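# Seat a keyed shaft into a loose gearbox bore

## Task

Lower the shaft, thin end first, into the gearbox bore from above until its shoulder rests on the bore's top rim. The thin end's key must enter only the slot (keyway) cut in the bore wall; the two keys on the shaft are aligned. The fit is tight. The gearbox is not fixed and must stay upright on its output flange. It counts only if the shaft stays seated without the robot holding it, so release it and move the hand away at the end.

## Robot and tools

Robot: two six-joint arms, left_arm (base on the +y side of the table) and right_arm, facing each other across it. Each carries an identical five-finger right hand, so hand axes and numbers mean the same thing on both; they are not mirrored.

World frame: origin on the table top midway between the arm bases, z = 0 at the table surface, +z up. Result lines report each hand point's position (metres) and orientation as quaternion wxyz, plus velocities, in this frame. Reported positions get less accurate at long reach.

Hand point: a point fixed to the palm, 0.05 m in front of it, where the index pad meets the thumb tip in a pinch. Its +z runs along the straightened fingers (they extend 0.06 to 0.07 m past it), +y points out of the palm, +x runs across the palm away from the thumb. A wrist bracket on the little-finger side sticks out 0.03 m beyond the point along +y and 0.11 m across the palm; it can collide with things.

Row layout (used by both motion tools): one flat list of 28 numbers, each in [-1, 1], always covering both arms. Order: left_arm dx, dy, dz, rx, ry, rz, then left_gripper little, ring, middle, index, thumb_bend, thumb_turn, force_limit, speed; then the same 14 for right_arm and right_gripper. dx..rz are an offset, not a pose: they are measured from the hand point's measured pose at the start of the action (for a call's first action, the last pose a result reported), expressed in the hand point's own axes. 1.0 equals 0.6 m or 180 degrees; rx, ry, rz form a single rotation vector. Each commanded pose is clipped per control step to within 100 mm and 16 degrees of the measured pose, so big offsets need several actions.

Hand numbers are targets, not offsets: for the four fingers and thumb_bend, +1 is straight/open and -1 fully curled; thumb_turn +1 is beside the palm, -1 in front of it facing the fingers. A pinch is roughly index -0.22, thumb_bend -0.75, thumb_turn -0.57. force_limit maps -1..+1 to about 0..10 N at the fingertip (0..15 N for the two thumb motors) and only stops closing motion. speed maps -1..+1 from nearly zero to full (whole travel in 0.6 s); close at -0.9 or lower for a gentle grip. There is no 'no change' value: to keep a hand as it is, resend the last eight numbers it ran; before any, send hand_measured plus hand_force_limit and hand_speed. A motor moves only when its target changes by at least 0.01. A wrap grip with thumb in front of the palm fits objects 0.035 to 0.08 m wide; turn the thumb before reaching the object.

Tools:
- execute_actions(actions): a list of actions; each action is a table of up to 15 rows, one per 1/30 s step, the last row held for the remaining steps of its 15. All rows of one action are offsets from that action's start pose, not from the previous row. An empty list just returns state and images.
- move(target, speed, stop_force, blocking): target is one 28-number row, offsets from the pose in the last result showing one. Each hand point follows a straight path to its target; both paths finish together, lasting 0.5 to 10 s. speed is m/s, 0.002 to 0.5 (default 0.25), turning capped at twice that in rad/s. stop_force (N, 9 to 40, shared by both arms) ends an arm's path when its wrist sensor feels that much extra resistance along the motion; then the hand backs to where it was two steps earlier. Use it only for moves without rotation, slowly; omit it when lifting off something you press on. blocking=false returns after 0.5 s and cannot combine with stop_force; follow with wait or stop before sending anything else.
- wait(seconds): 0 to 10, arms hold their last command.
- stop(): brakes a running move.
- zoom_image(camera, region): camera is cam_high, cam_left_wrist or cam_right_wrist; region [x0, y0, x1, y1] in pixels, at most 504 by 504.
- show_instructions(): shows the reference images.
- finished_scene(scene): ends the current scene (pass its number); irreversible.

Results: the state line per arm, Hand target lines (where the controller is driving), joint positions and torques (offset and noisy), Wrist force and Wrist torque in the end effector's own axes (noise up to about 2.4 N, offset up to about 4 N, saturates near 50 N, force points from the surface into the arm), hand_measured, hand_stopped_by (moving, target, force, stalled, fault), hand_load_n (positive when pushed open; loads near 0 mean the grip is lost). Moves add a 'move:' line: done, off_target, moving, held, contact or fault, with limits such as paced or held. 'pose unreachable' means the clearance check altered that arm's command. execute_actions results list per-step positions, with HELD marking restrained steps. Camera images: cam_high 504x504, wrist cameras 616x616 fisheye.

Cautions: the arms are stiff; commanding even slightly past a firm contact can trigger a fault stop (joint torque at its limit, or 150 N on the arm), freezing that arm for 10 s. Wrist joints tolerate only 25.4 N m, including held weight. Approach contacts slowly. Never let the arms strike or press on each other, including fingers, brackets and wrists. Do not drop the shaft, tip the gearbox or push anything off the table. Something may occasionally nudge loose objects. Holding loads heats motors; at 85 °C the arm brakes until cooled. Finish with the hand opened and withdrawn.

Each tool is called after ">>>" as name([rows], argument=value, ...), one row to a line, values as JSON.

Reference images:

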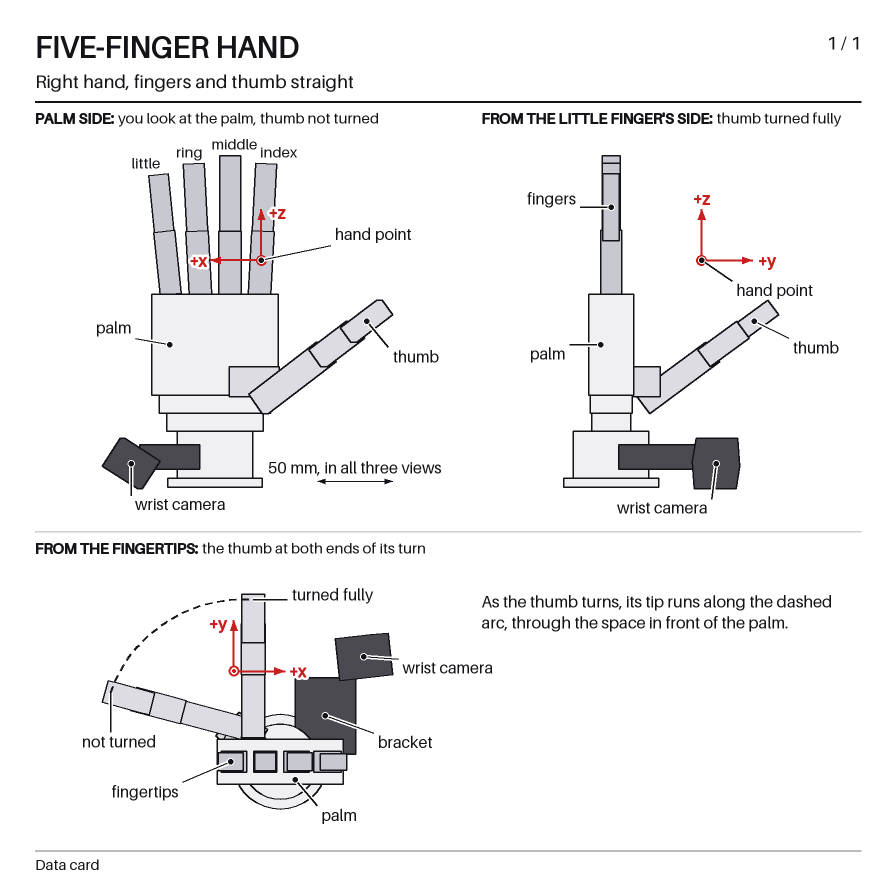

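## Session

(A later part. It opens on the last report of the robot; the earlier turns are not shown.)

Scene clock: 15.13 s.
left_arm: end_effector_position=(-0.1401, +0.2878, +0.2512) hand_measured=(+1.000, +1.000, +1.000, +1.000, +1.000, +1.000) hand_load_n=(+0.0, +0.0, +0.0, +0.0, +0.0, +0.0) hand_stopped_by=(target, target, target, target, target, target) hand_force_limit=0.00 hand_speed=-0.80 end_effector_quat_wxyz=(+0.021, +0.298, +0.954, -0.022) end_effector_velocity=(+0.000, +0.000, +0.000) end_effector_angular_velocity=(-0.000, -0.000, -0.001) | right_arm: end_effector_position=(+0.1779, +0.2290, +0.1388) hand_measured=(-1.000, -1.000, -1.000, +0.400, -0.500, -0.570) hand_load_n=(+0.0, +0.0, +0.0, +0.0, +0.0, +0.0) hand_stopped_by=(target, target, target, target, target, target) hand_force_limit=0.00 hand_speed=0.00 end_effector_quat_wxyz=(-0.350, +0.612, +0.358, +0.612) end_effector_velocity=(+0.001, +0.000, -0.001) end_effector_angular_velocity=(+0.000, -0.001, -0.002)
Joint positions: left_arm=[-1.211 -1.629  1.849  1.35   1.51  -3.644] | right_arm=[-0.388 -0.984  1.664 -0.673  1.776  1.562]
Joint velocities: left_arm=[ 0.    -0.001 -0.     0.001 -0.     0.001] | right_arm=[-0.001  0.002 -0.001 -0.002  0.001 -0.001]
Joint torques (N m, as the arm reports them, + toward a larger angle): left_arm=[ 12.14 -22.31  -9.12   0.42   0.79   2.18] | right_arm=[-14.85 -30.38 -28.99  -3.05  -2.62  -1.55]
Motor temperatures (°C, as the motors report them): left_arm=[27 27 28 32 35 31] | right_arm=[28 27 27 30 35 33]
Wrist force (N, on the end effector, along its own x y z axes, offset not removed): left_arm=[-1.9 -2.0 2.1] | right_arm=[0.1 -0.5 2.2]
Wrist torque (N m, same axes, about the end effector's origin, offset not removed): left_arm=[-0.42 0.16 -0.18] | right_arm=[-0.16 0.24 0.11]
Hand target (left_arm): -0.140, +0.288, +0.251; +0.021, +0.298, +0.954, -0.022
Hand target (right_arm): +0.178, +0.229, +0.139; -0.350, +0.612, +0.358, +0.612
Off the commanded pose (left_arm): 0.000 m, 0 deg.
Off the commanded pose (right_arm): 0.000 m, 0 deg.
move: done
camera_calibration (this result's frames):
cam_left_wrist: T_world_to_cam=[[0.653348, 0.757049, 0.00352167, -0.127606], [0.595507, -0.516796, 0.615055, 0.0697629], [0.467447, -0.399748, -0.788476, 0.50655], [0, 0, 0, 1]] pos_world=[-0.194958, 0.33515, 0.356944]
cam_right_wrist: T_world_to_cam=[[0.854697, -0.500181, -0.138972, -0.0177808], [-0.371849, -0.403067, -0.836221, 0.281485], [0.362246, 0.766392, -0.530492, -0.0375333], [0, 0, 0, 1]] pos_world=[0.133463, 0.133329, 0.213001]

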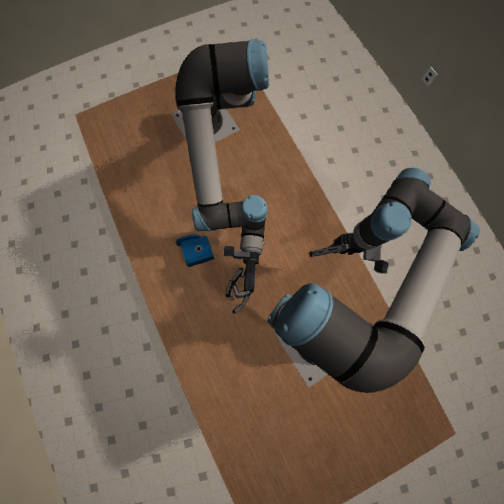

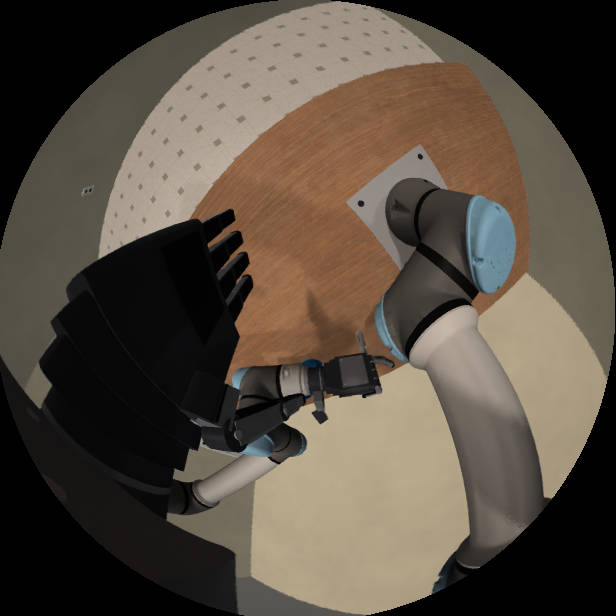

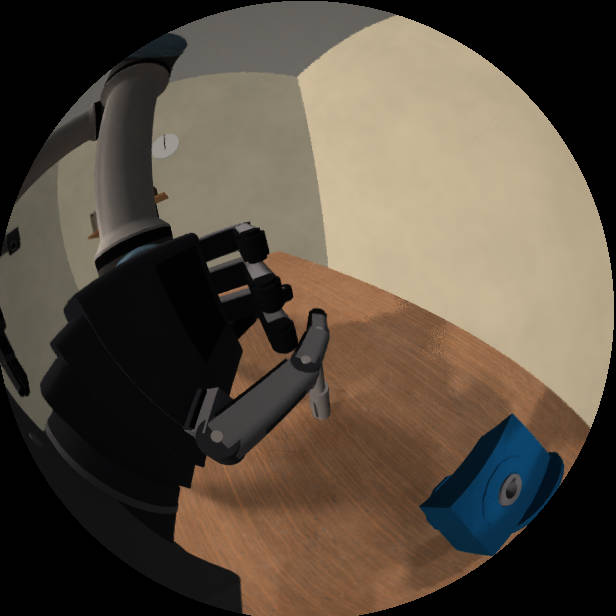

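>>> move(target=[0,0,0,0,0,0,1,1,1,1,1,1,0,-0.8,0,-0.003,-0.028,0,0,0,-1,-1,-1,0.4,-0.5,-0.57,0,0], speed=0.1)

>>> move(target=[0,0,0,0,0,0,1,1,1,1,1,1,0,-0.8,-0.075,0,0,0,0,0,-1,-1,-1,0.4,-0.5,-0.57,0,0], speed=0.05)

>>> zoom_image(camera="cam_right_wrist", region=[220, 240, 420, 440])

>>> zoom_image(camera="cam_high", region=[190, 260, 270, 340])

Scene clock: 16.20 s.
left_arm: end_effector_position=(-0.1401, +0.2878, +0.2512) hand_measured=(+1.000, +1.000, +1.000, +1.000, +1.000, +1.000) hand_load_n=(+0.0, +0.0, +0.0, +0.0, +0.0, +0.0) hand_stopped_by=(target, target, target, target, target, target) hand_force_limit=0.00 hand_speed=-0.80 end_effector_quat_wxyz=(+0.021, +0.298, +0.954, -0.022) end_effector_velocity=(-0.000, -0.000, +0.001) end_effector_angular_velocity=(-0.001, +0.001, -0.001) | right_arm: end_effector_position=(+0.1680, +0.2154, +0.1388) hand_measured=(-1.000, -1.000, -1.000, +0.400, -0.500, -0.570) hand_load_n=(+0.0, +0.0, +0.0, +0.0, +0.0, +0.0) hand_stopped_by=(target, target, target, target, target, target) hand_force_limit=0.00 hand_speed=0.00 end_effector_quat_wxyz=(-0.350, +0.612, +0.358, +0.612) end_effector_velocity=(-0.002, -0.001, -0.000) end_effector_angular_velocity=(-0.000, -0.000, +0.001)
Joint positions: left_arm=[-1.211 -1.629  1.849  1.35   1.51  -3.644] | right_arm=[-0.378 -1.011  1.711 -0.693  1.785  1.562]
Joint velocities: left_arm=[-0.    -0.    -0.002  0.001 -0.001  0.   ] | right_arm=[ 0.002 -0.002  0.005 -0.003  0.001 -0.   ]
Joint torques (N m, as the arm reports them, + toward a larger angle): left_arm=[ 11.62 -21.55  -9.58   0.4    0.78   2.08] | right_arm=[ 13.02 -45.68  -9.87  -3.03   2.44   1.7 ]
Motor temperatures (°C, as the motors report them): left_arm=[27 27 28 32 35 31] | right_arm=[28 27 27 30 35 33]
Wrist force (N, on the end effector, along its own x y z axes, offset not removed): left_arm=[-3.5 0.5 -1.5] | right_arm=[-3.4 -1.1 3.5]
Wrist torque (N m, same axes, about the end effector's origin, offset not removed): left_arm=[0.18 0.62 -0.20] | right_arm=[-0.41 0.62 -0.02]
Hand target (left_arm): -0.140, +0.288, +0.251; +0.021, +0.298, +0.954, -0.022
Hand target (right_arm): +0.168, +0.215, +0.139; -0.350, +0.612, +0.358, +0.612
Off the commanded pose (left_arm): 0.000 m, 0 deg.
Off the commanded pose (right_arm): 0.000 m, 0 deg.
move: done
camera_calibration (this result's frames):
cam_left_wrist: T_world_to_cam=[[0.653348, 0.757049, 0.00352167, -0.127607], [0.595507, -0.516795, 0.615056, 0.0697627], [0.467447, -0.399748, -0.788476, 0.50655], [0, 0, 0, 1]] pos_world=[-0.194958, 0.33515, 0.356944]
cam_right_wrist: T_world_to_cam=[[0.854686, -0.500202, -0.138962, -0.0161316], [-0.371852, -0.403065, -0.836221, 0.272401], [0.362268, 0.766379, -0.530495, -0.0235269], [0, 0, 0, 1]] pos_world=[0.123603, 0.119757, 0.213065]

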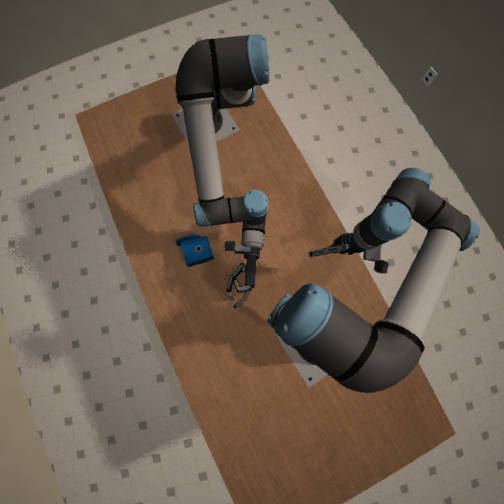

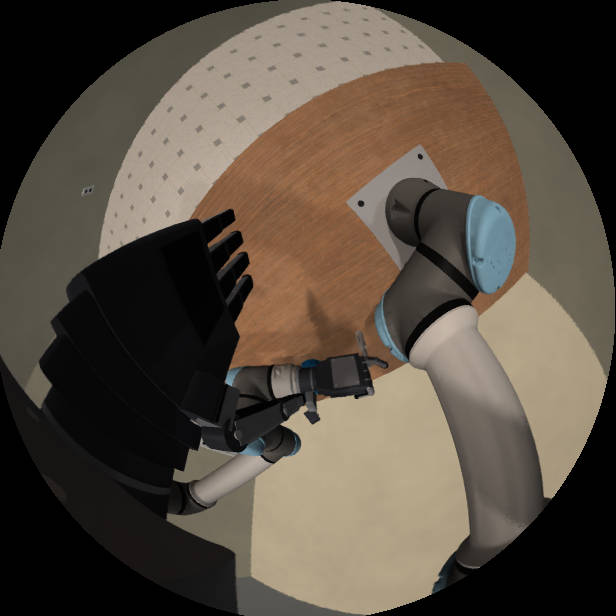

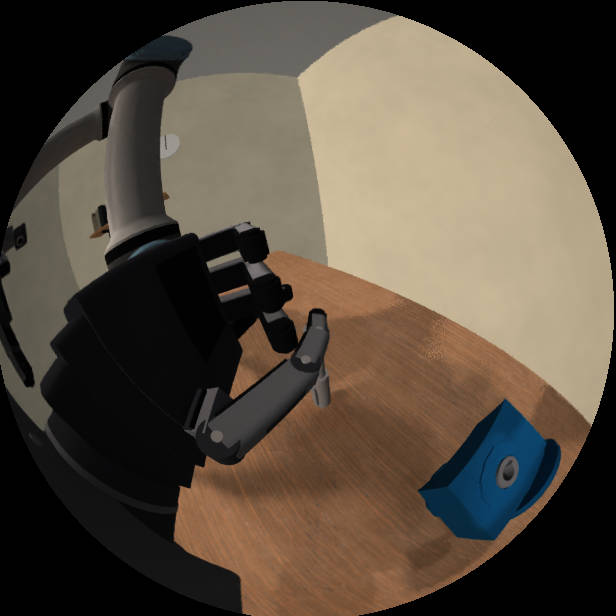

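Scene clock: 17.47 s.
left_arm: end_effector_position=(-0.1401, +0.2878, +0.2512) hand_measured=(+1.000, +1.000, +1.000, +1.000, +1.000, +1.000) hand_load_n=(+0.0, +0.0, +0.0, +0.0, +0.0, +0.0) hand_stopped_by=(target, target, target, target, target, target) hand_force_limit=0.00 hand_speed=-0.80 end_effector_quat_wxyz=(+0.021, +0.298, +0.954, -0.022) end_effector_velocity=(+0.000, -0.000, +0.000) end_effector_angular_velocity=(-0.002, +0.002, +0.001) | right_arm: end_effector_position=(+0.1684, +0.2149, +0.0939) hand_measured=(-1.000, -1.000, -1.000, +0.400, -0.500, -0.570) hand_load_n=(+0.0, +0.0, +0.0, +0.0, +0.0, +0.0) hand_stopped_by=(target, target, target, target, target, target) hand_force_limit=0.00 hand_speed=0.00 end_effector_quat_wxyz=(-0.350, +0.612, +0.358, +0.612) end_effector_velocity=(-0.000, +0.001, -0.000) end_effector_angular_velocity=(+0.001, -0.000, +0.002)
Joint positions: left_arm=[-1.211 -1.629  1.849  1.35   1.51  -3.644] | right_arm=[-0.379 -0.939  1.735 -0.79   1.785  1.562]
Joint velocities: left_arm=[ 0.001 -0.002  0.    -0.001 -0.    -0.   ] | right_arm=[ 0.     0.002 -0.    -0.003 -0.002  0.   ]
Joint torques (N m, as the arm reports them, + toward a larger angle): left_arm=[ 12.22 -21.85  -9.64   0.53   0.72   2.16] | right_arm=[-14.88 -31.02  -6.92  -3.13  -2.62  -0.08]
Motor temperatures (°C, as the motors report them): left_arm=[27 27 28 32 35 31] | right_arm=[28 27 27 30 35 33]
Wrist force (N, on the end effector, along its own x y z axes, offset not removed): left_arm=[-2.4 2.2 1.6] | right_arm=[1.4 -0.4 0.7]
Wrist torque (N m, same axes, about the end effector's origin, offset not removed): left_arm=[0.47 0.21 0.11] | right_arm=[-0.23 0.01 0.25]
Hand target (left_arm): -0.140, +0.288, +0.251; +0.021, +0.298, +0.954, -0.022
Hand target (right_arm): +0.168, +0.215, +0.094; -0.350, +0.612, +0.358, +0.612
Off the commanded pose (left_arm): 0.000 m, 0 deg.
Off the commanded pose (right_arm): 0.000 m, 0 deg.
move: done
camera_calibration (this result's frames):
cam_left_wrist: T_world_to_cam=[[0.653348, 0.757049, 0.00352174, -0.127606], [0.595507, -0.516796, 0.615056, 0.0697627], [0.467447, -0.399748, -0.788476, 0.50655], [0, 0, 0, 1]] pos_world=[-0.194958, 0.33515, 0.356944]
cam_right_wrist: T_world_to_cam=[[0.854678, -0.500197, -0.139027, -0.0228709], [-0.371901, -0.403042, -0.83621, 0.234776], [0.362236, 0.766395, -0.530494, -0.0471478], [0, 0, 0, 1]] pos_world=[0.123939, 0.119318, 0.168131]

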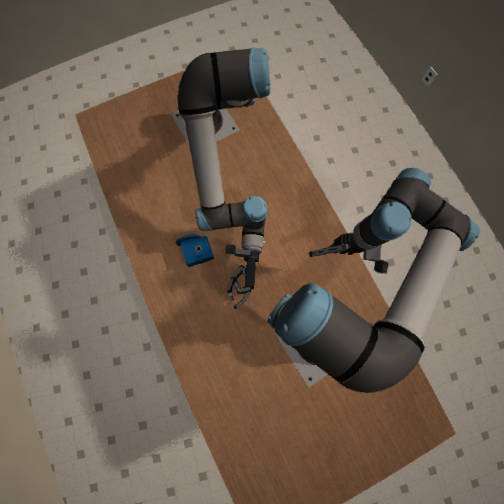

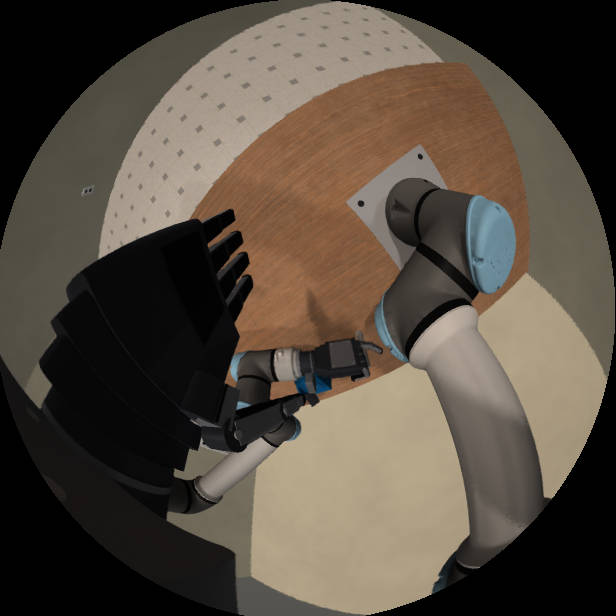

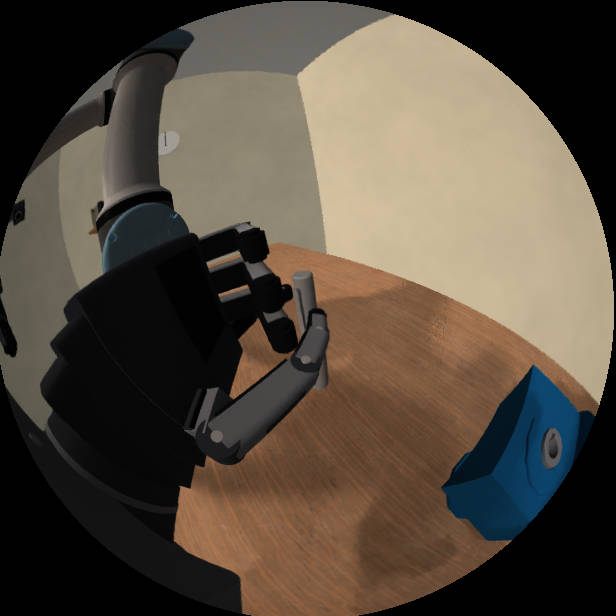

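Region (220, 240, 420, 440) of cam_right_wrist's 616x616 image, scaled by 2.520, with more detail than that image has.

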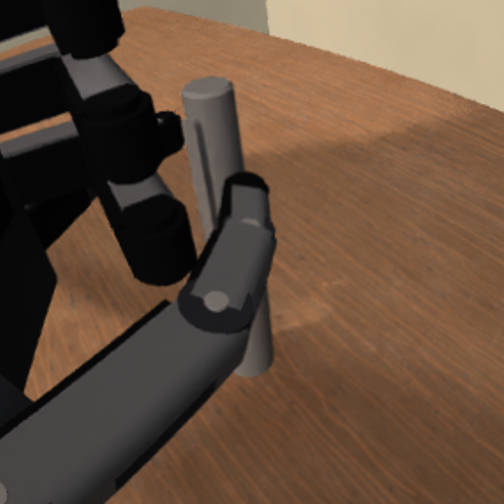

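Region (190, 260, 270, 340) of cam_high's 504x504 image, scaled by 6.300, with more detail than that image has.

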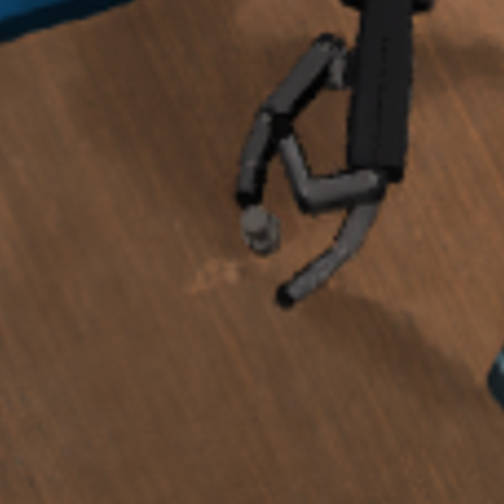

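>>> move(target=[0,0,0,0,0,0,1,1,1,1,1,1,0,-0.8,0.018,0,0.003,0,0,0,-1,-1,-1,0.1,-0.5,-0.57,0,-0.5], speed=0.03)

>>> zoom_image(camera="cam_right_wrist", region=[220, 240, 420, 440])

>>> zoom_image(camera="cam_high", region=[200, 270, 260, 330])

Scene clock: 18.47 s.
left_arm: end_effector_position=(-0.1401, +0.2878, +0.2512) hand_measured=(+1.000, +1.000, +1.000, +1.000, +1.000, +1.000) hand_load_n=(+0.0, +0.0, +0.0, +0.0, +0.0, +0.0) hand_stopped_by=(target, target, target, target, target, target) hand_force_limit=0.00 hand_speed=-0.80 end_effector_quat_wxyz=(+0.021, +0.298, +0.954, -0.022) end_effector_velocity=(-0.001, -0.000, -0.000) end_effector_angular_velocity=(-0.001, -0.001, -0.001) | right_arm: end_effector_position=(+0.1692, +0.2166, +0.1046) hand_measured=(-1.000, -1.000, -1.000, +0.100, -0.500, -0.570) hand_load_n=(+0.0, +0.0, +0.0, +0.0, +0.0, +0.0) hand_stopped_by=(target, target, target, target, target, target) hand_force_limit=0.00 hand_speed=-0.50 end_effector_quat_wxyz=(-0.350, +0.612, +0.358, +0.612) end_effector_velocity=(+0.001, +0.000, +0.001) end_effector_angular_velocity=(-0.000, +0.000, -0.000)
Joint positions: left_arm=[-1.211 -1.629  1.849  1.35   1.51  -3.644] | right_arm=[-0.38  -0.954  1.725 -0.765  1.784  1.562]
Joint velocities: left_arm=[-0.001  0.002 -0.001 -0.001 -0.001 -0.   ] | right_arm=[-0.001 -0.002 -0.001  0.003 -0.001  0.   ]
Joint torques (N m, as the arm reports them, + toward a larger angle): left_arm=[ 12.62 -21.43  -9.96   0.38   0.77   1.96] | right_arm=[-14.67 -46.92 -27.96  -0.09  -2.63   0.16]
Motor temperatures (°C, as the motors report them): left_arm=[27 27 28 32 35 31] | right_arm=[28 27 27 30 35 33]
Wrist force (N, on the end effector, along its own x y z axes, offset not removed): left_arm=[-2.6 0.7 2.5] | right_arm=[-3.3 1.7 1.8]
Wrist torque (N m, same axes, about the end effector's origin, offset not removed): left_arm=[-0.02 0.21 -0.22] | right_arm=[0.05 0.54 0.11]
Hand target (left_arm): -0.140, +0.288, +0.251; +0.021, +0.298, +0.954, -0.022
Hand target (right_arm): +0.169, +0.217, +0.105; -0.350, +0.612, +0.358, +0.612
Off the commanded pose (left_arm): 0.000 m, 0 deg.
Off the commanded pose (right_arm): 0.000 m, 0 deg.
move: done
camera_calibration (this result's frames):
cam_left_wrist: T_world_to_cam=[[0.653348, 0.757049, 0.00352162, -0.127606], [0.595507, -0.516796, 0.615056, 0.0697628], [0.467447, -0.399748, -0.788476, 0.50655], [0, 0, 0, 1]] pos_world=[-0.194958, 0.33515, 0.356944]
cam_right_wrist: T_world_to_cam=[[0.854684, -0.500197, -0.138988, -0.0212565], [-0.371869, -0.403055, -0.836218, 0.244692], [0.362254, 0.766387, -0.530493, -0.0430263], [0, 0, 0, 1]] pos_world=[0.124748, 0.120967, 0.178837]

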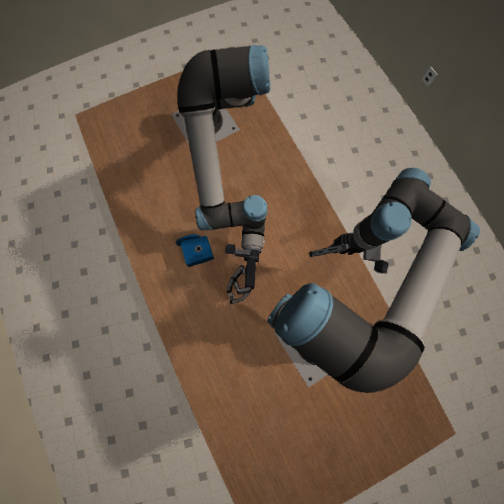

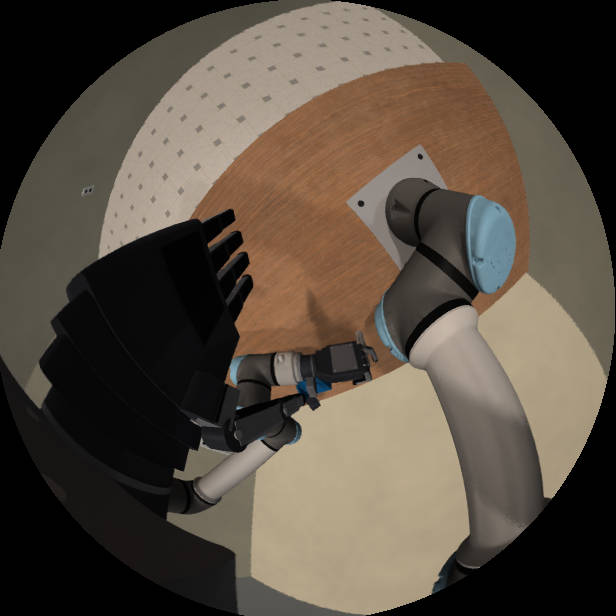

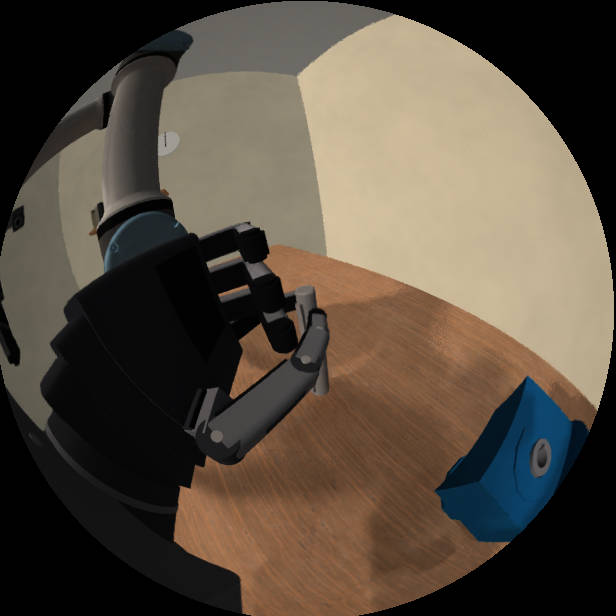

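Region (220, 240, 420, 440) of cam_right_wrist's 616x616 image, scaled by 2.520, with more detail than that image has.

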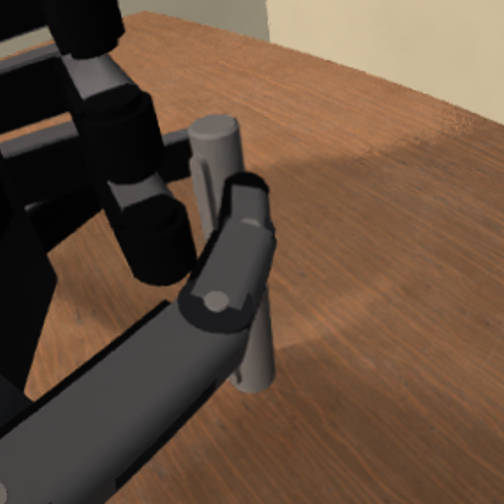

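Region (200, 270, 260, 330) of cam_high's 504x504 image, scaled by 8.400, with more detail than that image has.

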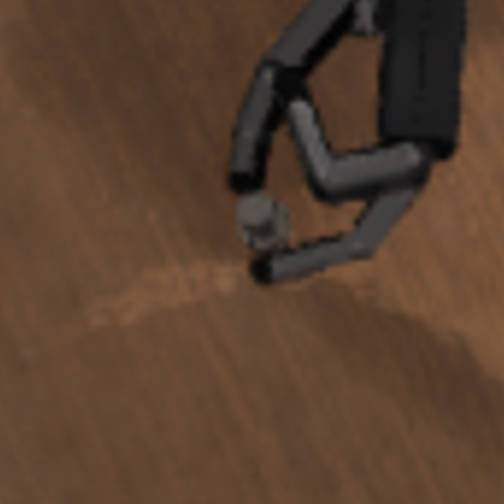

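>>> move(target=[0,0,0,0,0,0,1,1,1,1,1,1,0,-0.8,-0.05,0.004,0.004,0,0,0,-1,-1,-1,0.1,-0.5,-0.57,0,-0.5], speed=0.03)

>>> move(target=[0,0,0,0,0,0,1,1,1,1,1,1,0,-0.8,0,0,0,0,0,0,-1,-1,-1,-0.3,-0.5,-0.57,0.8,-0.9])

>>> zoom_image(camera="cam_right_wrist", region=[220, 200, 420, 400])

>>> zoom_image(camera="cam_high", region=[200, 270, 260, 330])

Scene clock: 20.07 s.
left_arm: end_effector_position=(-0.1401, +0.2878, +0.2512) hand_measured=(+1.000, +1.000, +1.000, +1.000, +1.000, +1.000) hand_load_n=(+0.0, +0.0, +0.0, +0.0, +0.0, +0.0) hand_stopped_by=(target, target, target, target, target, target) hand_force_limit=0.00 hand_speed=-0.80 end_effector_quat_wxyz=(+0.021, +0.298, +0.954, -0.022) end_effector_velocity=(-0.001, -0.000, +0.000) end_effector_angular_velocity=(-0.001, +0.002, +0.000) | right_arm: end_effector_position=(+0.1727, +0.2172, +0.0747) hand_measured=(-1.000, -1.000, -1.000, +0.100, -0.500, -0.570) hand_load_n=(+0.0, +0.0, +0.0, +0.0, +0.0, +0.0) hand_stopped_by=(target, target, target, target, target, target) hand_force_limit=0.00 hand_speed=-0.50 end_effector_quat_wxyz=(-0.350, +0.612, +0.358, +0.612) end_effector_velocity=(+0.000, +0.000, -0.001) end_effector_angular_velocity=(+0.002, -0.001, -0.000)
Joint positions: left_arm=[-1.211 -1.629  1.849  1.35   1.51  -3.644] | right_arm=[-0.386 -0.902  1.733 -0.826  1.778  1.562]
Joint velocities: left_arm=[-0.001  0.    -0.002 -0.    -0.    -0.001] | right_arm=[-0.     0.002 -0.    -0.004 -0.     0.   ]
Joint torques (N m, as the arm reports them, + toward a larger angle): left_arm=[ 12.38 -21.66  -9.45   0.41   0.8    2.01] | right_arm=[-14.93 -30.33  -6.18  -2.98  -2.72  -0.31]
Motor temperatures (°C, as the motors report them): left_arm=[27 27 28 32 35 31] | right_arm=[28 27 27 30 35 33]
Wrist force (N, on the end effector, along its own x y z axes, offset not removed): left_arm=[-3.2 0.6 1.4] | right_arm=[-1.4 -2.1 3.5]
Wrist torque (N m, same axes, about the end effector's origin, offset not removed): left_arm=[0.09 0.57 -0.13] | right_arm=[-0.69 0.17 -0.06]
Hand target (left_arm): -0.140, +0.288, +0.251; +0.021, +0.298, +0.954, -0.022
Hand target (right_arm): +0.173, +0.217, +0.075; -0.350, +0.612, +0.358, +0.612
Off the commanded pose (left_arm): 0.000 m, 0 deg.
Off the commanded pose (right_arm): 0.000 m, 0 deg.
move: done
camera_calibration (this result's frames):
cam_left_wrist: T_world_to_cam=[[0.653348, 0.757049, 0.00352178, -0.127606], [0.595507, -0.516796, 0.615056, 0.0697627], [0.467447, -0.399748, -0.788476, 0.50655], [0, 0, 0, 1]] pos_world=[-0.194958, 0.33515, 0.356944]
cam_right_wrist: T_world_to_cam=[[0.854677, -0.500196, -0.139039, -0.0280983], [-0.37191, -0.403037, -0.836208, 0.221211], [0.36223, 0.766397, -0.530494, -0.0606125], [0, 0, 0, 1]] pos_world=[0.128241, 0.121555, 0.148917]

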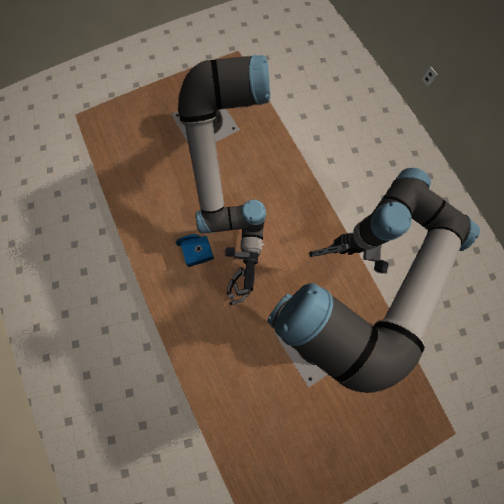

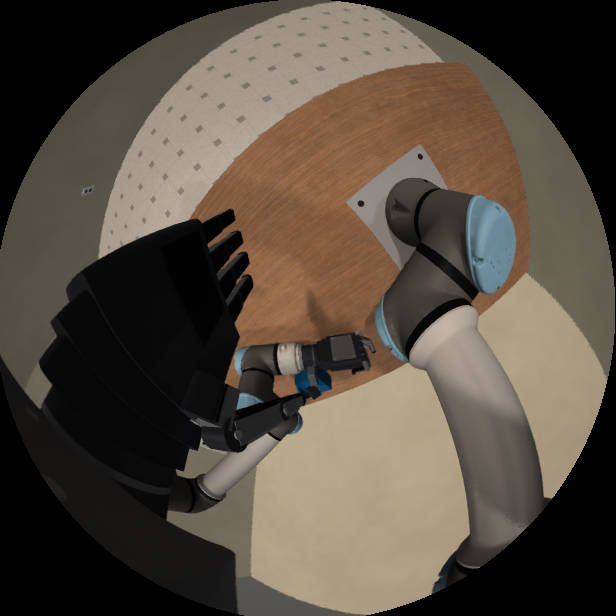

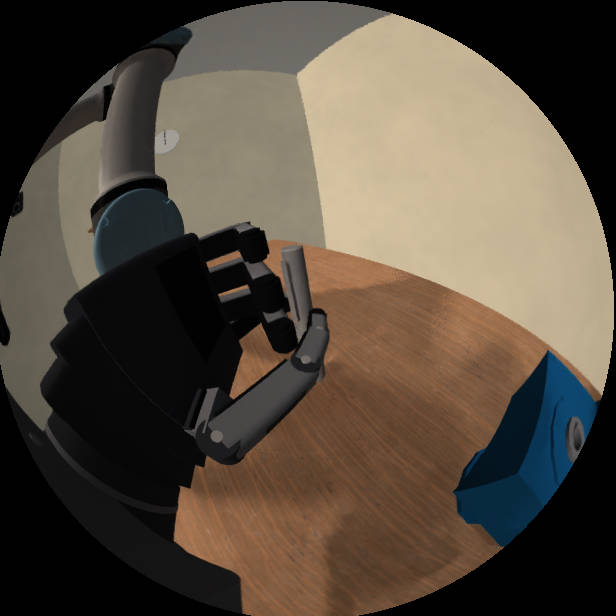

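Scene clock: 22.53 s.
left_arm: end_effector_position=(-0.1401, +0.2878, +0.2512) hand_measured=(+1.000, +1.000, +1.000, +1.000, +1.000, +1.000) hand_load_n=(+0.0, +0.0, +0.0, +0.0, +0.0, +0.0) hand_stopped_by=(target, target, target, target, target, target) hand_force_limit=0.00 hand_speed=-0.80 end_effector_quat_wxyz=(+0.021, +0.298, +0.954, -0.022) end_effector_velocity=(+0.000, +0.000, +0.000) end_effector_angular_velocity=(+0.000, -0.000, -0.002) | right_arm: end_effector_position=(+0.1727, +0.2172, +0.0747) hand_measured=(-1.000, -1.000, -1.000, -0.268, -0.500, -0.570) hand_load_n=(+0.0, +0.0, +0.0, +10.0, +1.0, -0.5) hand_stopped_by=(target, target, target, force, target, target) hand_force_limit=0.80 hand_speed=-0.90 end_effector_quat_wxyz=(-0.350, +0.612, +0.358, +0.612) end_effector_velocity=(+0.000, -0.001, -0.000) end_effector_angular_velocity=(-0.001, +0.000, -0.003)
Joint positions: left_arm=[-1.211 -1.629  1.849  1.35   1.51  -3.644] | right_arm=[-0.386 -0.902  1.733 -0.826  1.778  1.562]
Joint velocities: left_arm=[-0.001 -0.001  0.001  0.001 -0.     0.001] | right_arm=[-0.    -0.     0.001  0.     0.003 -0.   ]
Joint torques (N m, as the arm reports them, + toward a larger angle): left_arm=[ 11.9  -22.23  -9.88   0.48   0.83   2.06] | right_arm=[-11.94 -46.78  -8.96  -0.58  -1.05  -0.68]
Motor temperatures (°C, as the motors report them): left_arm=[27 27 28 32 35 31] | right_arm=[28 27 27 30 35 33]
Wrist force (N, on the end effector, along its own x y z axes, offset not removed): left_arm=[-3.2 -1.6 1.7] | right_arm=[-1.9 -0.6 3.3]
Wrist torque (N m, same axes, about the end effector's origin, offset not removed): left_arm=[-0.18 0.45 -0.30] | right_arm=[-0.29 0.48 0.05]
Hand target (left_arm): -0.140, +0.288, +0.251; +0.021, +0.298, +0.954, -0.022
Hand target (right_arm): +0.173, +0.217, +0.075; -0.350, +0.612, +0.358, +0.612
Off the commanded pose (left_arm): 0.000 m, 0 deg.
Off the commanded pose (right_arm): 0.000 m, 0 deg.
move: done
camera_calibration (this result's frames):
cam_left_wrist: T_world_to_cam=[[0.653348, 0.757049, 0.00352167, -0.127607], [0.595507, -0.516796, 0.615056, 0.0697627], [0.467447, -0.399748, -0.788476, 0.50655], [0, 0, 0, 1]] pos_world=[-0.194958, 0.33515, 0.356944]
cam_right_wrist: T_world_to_cam=[[0.854677, -0.500196, -0.139038, -0.0281019], [-0.371911, -0.403042, -0.836205, 0.221211], [0.362228, 0.766395, -0.530499, -0.0606118], [0, 0, 0, 1]] pos_world=[0.128244, 0.121553, 0.148916]

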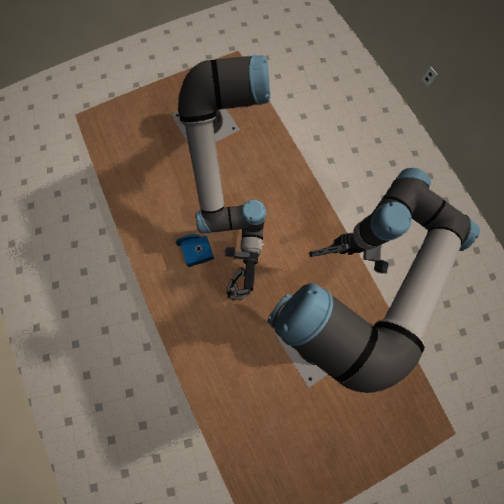

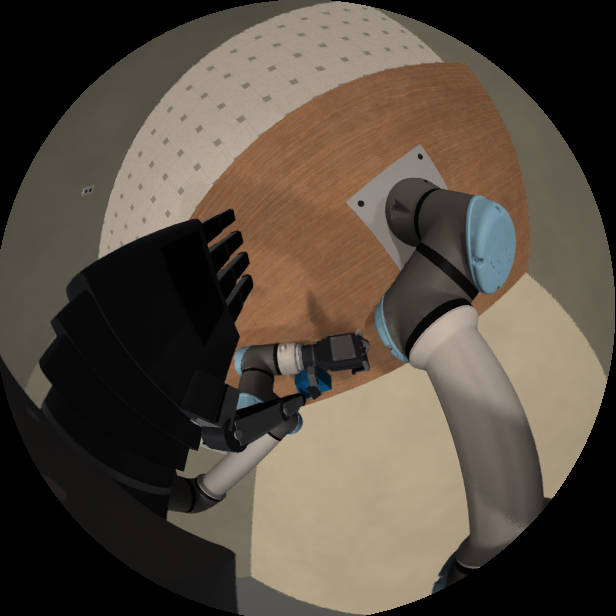

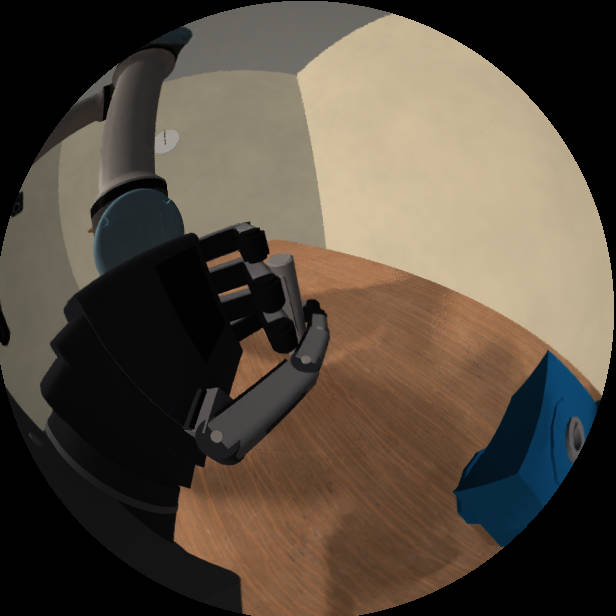

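Region (220, 200, 420, 400) of cam_right_wrist's 616x616 image, scaled by 2.520, with more detail than that image has.

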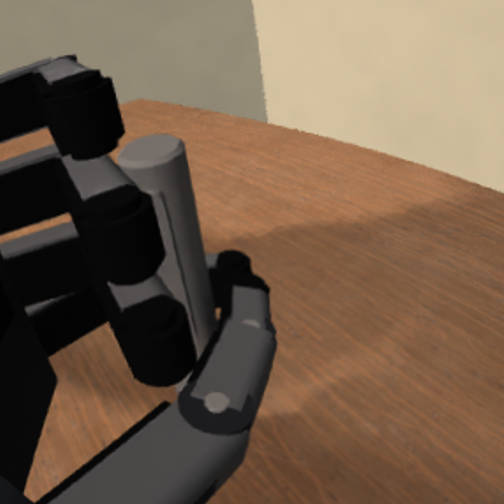

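Region (200, 270, 260, 330) of cam_high's 504x504 image, scaled by 8.400, with more detail than that image has.

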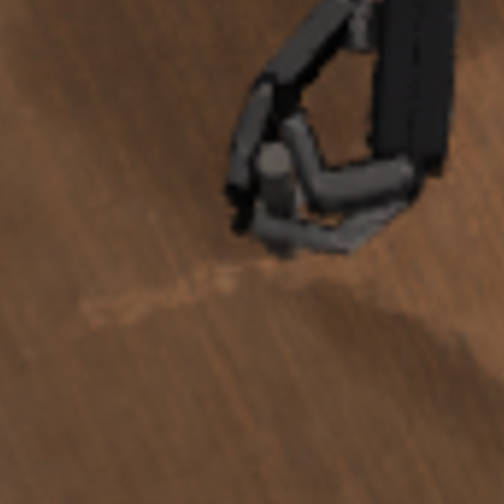

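>>> move(target=[0,0,0,0,0,0,1,1,1,1,1,1,0,-0.8,0,0,0,0,0,0,-1,-1,-1,-0.3,-0.75,-0.57,0.2,-0.85])

>>> move(target=[0,0,0,0,0,0,1,1,1,1,1,1,0,-0.8,0.1,0,0,0,0,0,-1,-1,-1,-0.3,-0.75,-0.57,0.2,-0.85], speed=0.08)

>>> zoom_image(camera="cam_right_wrist", region=[220, 200, 420, 400])

Scene clock: 23.47 s.
left_arm: end_effector_position=(-0.1401, +0.2878, +0.2512) hand_measured=(+1.000, +1.000, +1.000, +1.000, +1.000, +1.000) hand_load_n=(+0.0, +0.0, +0.0, +0.0, +0.0, +0.0) hand_stopped_by=(target, target, target, target, target, target) hand_force_limit=0.00 hand_speed=-0.80 end_effector_quat_wxyz=(+0.021, +0.298, +0.954, -0.022) end_effector_velocity=(+0.000, +0.000, +0.001) end_effector_angular_velocity=(-0.000, +0.002, -0.000) | right_arm: end_effector_position=(+0.1727, +0.2172, +0.0747) hand_measured=(-1.000, -1.000, -1.000, -0.268, -0.546, -0.570) hand_load_n=(+0.0, +0.0, +0.0, +11.0, +9.0, +0.0) hand_stopped_by=(target, target, target, force, force, target) hand_force_limit=0.20 hand_speed=-0.85 end_effector_quat_wxyz=(-0.350, +0.612, +0.358, +0.612) end_effector_velocity=(+0.000, -0.000, -0.001) end_effector_angular_velocity=(-0.001, +0.001, -0.001)
Joint positions: left_arm=[-1.211 -1.629  1.849  1.35   1.51  -3.644] | right_arm=[-0.386 -0.902  1.733 -0.826  1.778  1.562]
Joint velocities: left_arm=[ 0.    -0.002 -0.001  0.     0.001  0.   ] | right_arm=[-0.     0.     0.     0.001  0.001  0.   ]
Joint torques (N m, as the arm reports them, + toward a larger angle): left_arm=[ 12.74 -22.05  -9.62   0.38   0.8    2.06] | right_arm=[-11.01 -47.41  -9.36  -0.65  -0.86  -0.67]
Motor temperatures (°C, as the motors report them): left_arm=[27 27 28 32 35 31] | right_arm=[28 27 27 30 35 33]
Wrist force (N, on the end effector, along its own x y z axes, offset not removed): left_arm=[-1.3 -0.1 0.6] | right_arm=[-1.5 -2.7 2.2]
Wrist torque (N m, same axes, about the end effector's origin, offset not removed): left_arm=[0.12 0.16 0.00] | right_arm=[-0.63 0.31 0.09]
Hand target (left_arm): -0.140, +0.288, +0.251; +0.021, +0.298, +0.954, -0.022
Hand target (right_arm): +0.173, +0.217, +0.075; -0.350, +0.612, +0.358, +0.612
Off the commanded pose (left_arm): 0.000 m, 0 deg.
Off the commanded pose (right_arm): 0.000 m, 0 deg.
move: done
camera_calibration (this result's frames):
cam_left_wrist: T_world_to_cam=[[0.653348, 0.757049, 0.00352162, -0.127606], [0.595507, -0.516796, 0.615056, 0.0697626], [0.467447, -0.399749, -0.788476, 0.50655], [0, 0, 0, 1]] pos_world=[-0.194958, 0.33515, 0.356944]
cam_right_wrist: T_world_to_cam=[[0.854677, -0.500196, -0.139038, -0.0281019], [-0.371911, -0.403042, -0.836205, 0.221211], [0.362229, 0.766395, -0.530499, -0.0606117], [0, 0, 0, 1]] pos_world=[0.128244, 0.121553, 0.148916]

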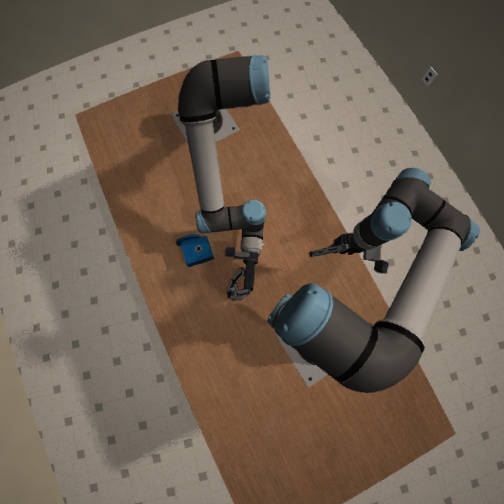

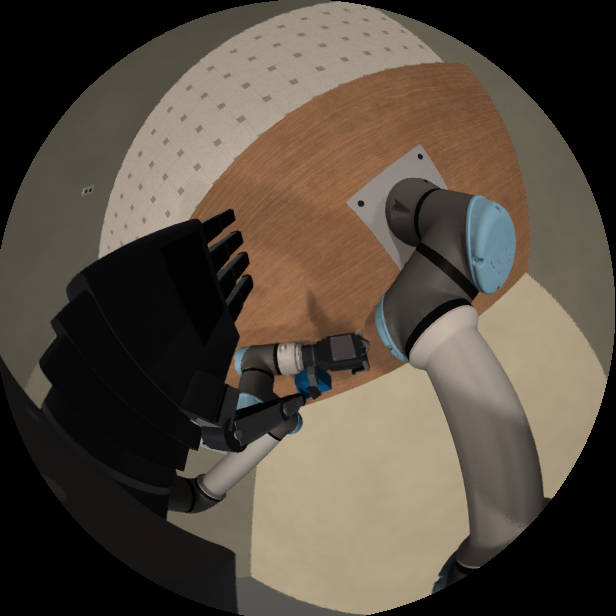

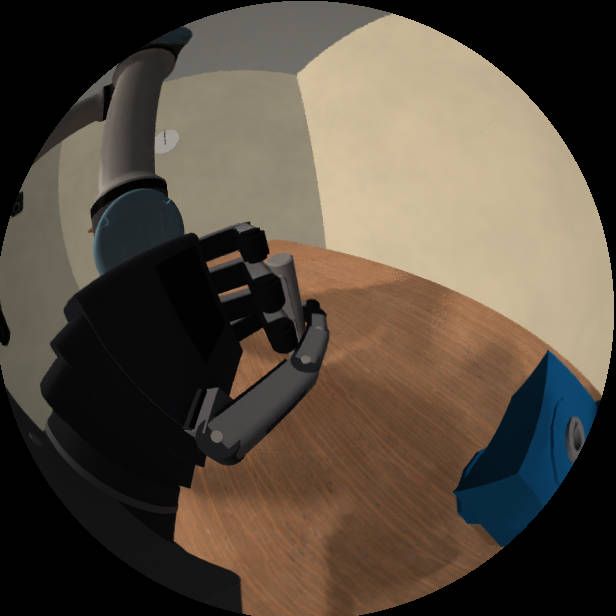

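Scene clock: 24.60 s.
left_arm: end_effector_position=(-0.1401, +0.2878, +0.2512) hand_measured=(+1.000, +1.000, +1.000, +1.000, +1.000, +1.000) hand_load_n=(+0.0, +0.0, +0.0, +0.0, +0.0, +0.0) hand_stopped_by=(target, target, target, target, target, target) hand_force_limit=0.00 hand_speed=-0.80 end_effector_quat_wxyz=(+0.021, +0.298, +0.954, -0.022) end_effector_velocity=(-0.000, +0.000, +0.000) end_effector_angular_velocity=(-0.000, +0.002, +0.001) | right_arm: end_effector_position=(+0.1722, +0.2178, +0.1346) hand_measured=(-1.000, -1.000, -1.000, -0.268, -0.546, -0.570) hand_load_n=(+0.0, +0.0, +0.0, +11.0, +9.0, +0.0) hand_stopped_by=(target, target, target, force, force, target) hand_force_limit=0.20 hand_speed=-0.85 end_effector_quat_wxyz=(-0.350, +0.612, +0.358, +0.612) end_effector_velocity=(+0.000, -0.000, +0.001) end_effector_angular_velocity=(-0.001, +0.001, -0.000)
Joint positions: left_arm=[-1.211 -1.629  1.849  1.35   1.51  -3.644] | right_arm=[-0.384 -1.     1.705 -0.699  1.779  1.562]
Joint velocities: left_arm=[ 0.    -0.001 -0.    -0.     0.001 -0.001] | right_arm=[-0.    -0.002 -0.001  0.005  0.     0.001]
Joint torques (N m, as the arm reports them, + toward a larger angle): left_arm=[ 11.91 -21.51 -10.17   0.4    0.85   2.14] | right_arm=[ 12.9  -46.41 -29.86  -0.16   2.53   1.66]
Motor temperatures (°C, as the motors report them): left_arm=[27 27 28 32 35 31] | right_arm=[28 27 27 30 35 33]
Wrist force (N, on the end effector, along its own x y z axes, offset not removed): left_arm=[-0.1 0.9 2.2] | right_arm=[-0.7 0.4 1.3]
Wrist torque (N m, same axes, about the end effector's origin, offset not removed): left_arm=[0.09 -0.03 0.11] | right_arm=[0.10 0.16 0.23]
Hand target (left_arm): -0.140, +0.288, +0.251; +0.021, +0.298, +0.954, -0.022
Hand target (right_arm): +0.172, +0.218, +0.135; -0.350, +0.612, +0.358, +0.612
Off the commanded pose (left_arm): 0.000 m, 0 deg.
Off the commanded pose (right_arm): 0.000 m, 0 deg.
move: done
camera_calibration (this result's frames):
cam_left_wrist: T_world_to_cam=[[0.653348, 0.757049, 0.00352171, -0.127607], [0.595507, -0.516796, 0.615055, 0.0697629], [0.467447, -0.399748, -0.788476, 0.50655], [0, 0, 0, 1]] pos_world=[-0.194958, 0.33515, 0.356944]
cam_right_wrist: T_world_to_cam=[[0.854691, -0.500202, -0.138932, -0.0191268], [-0.371828, -0.403077, -0.836225, 0.271364], [0.362281, 0.766373, -0.530495, -0.0291194], [0, 0, 0, 1]] pos_world=[0.127798, 0.12213, 0.208816]

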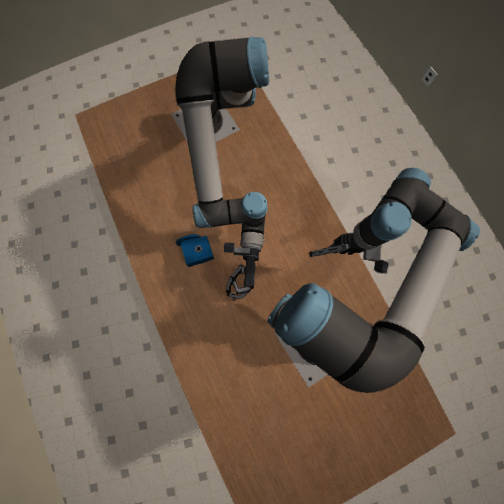

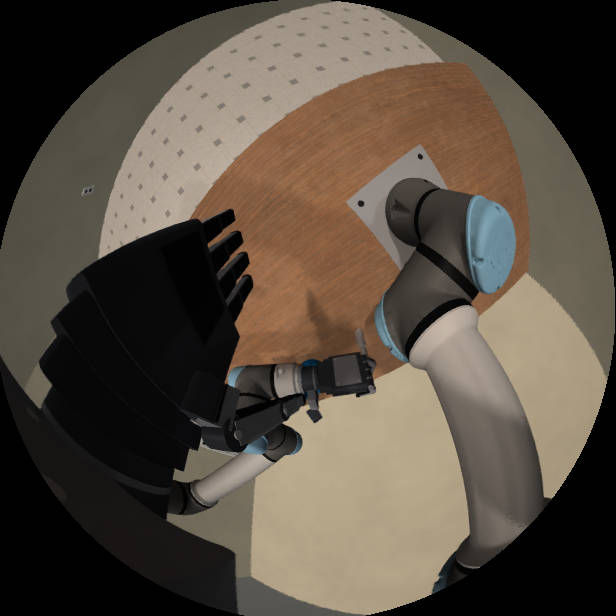

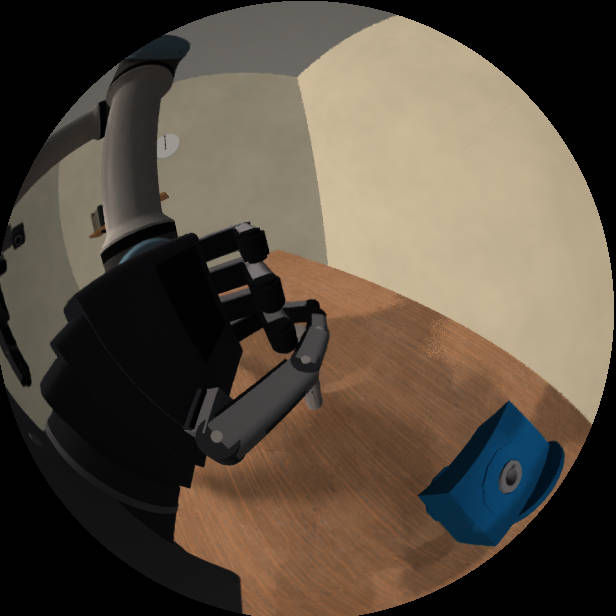

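Region (220, 200, 420, 400) of cam_right_wrist's 616x616 image, scaled by 2.520, with more detail than that image has.

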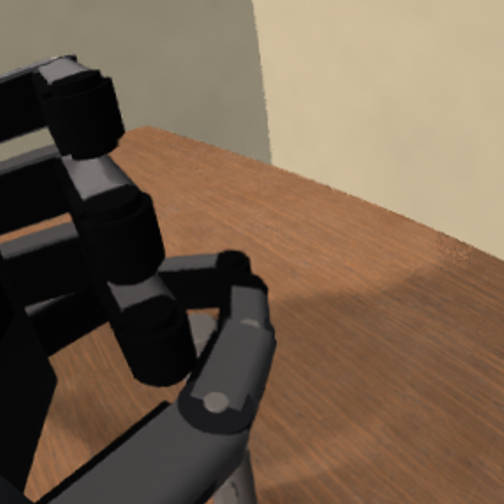

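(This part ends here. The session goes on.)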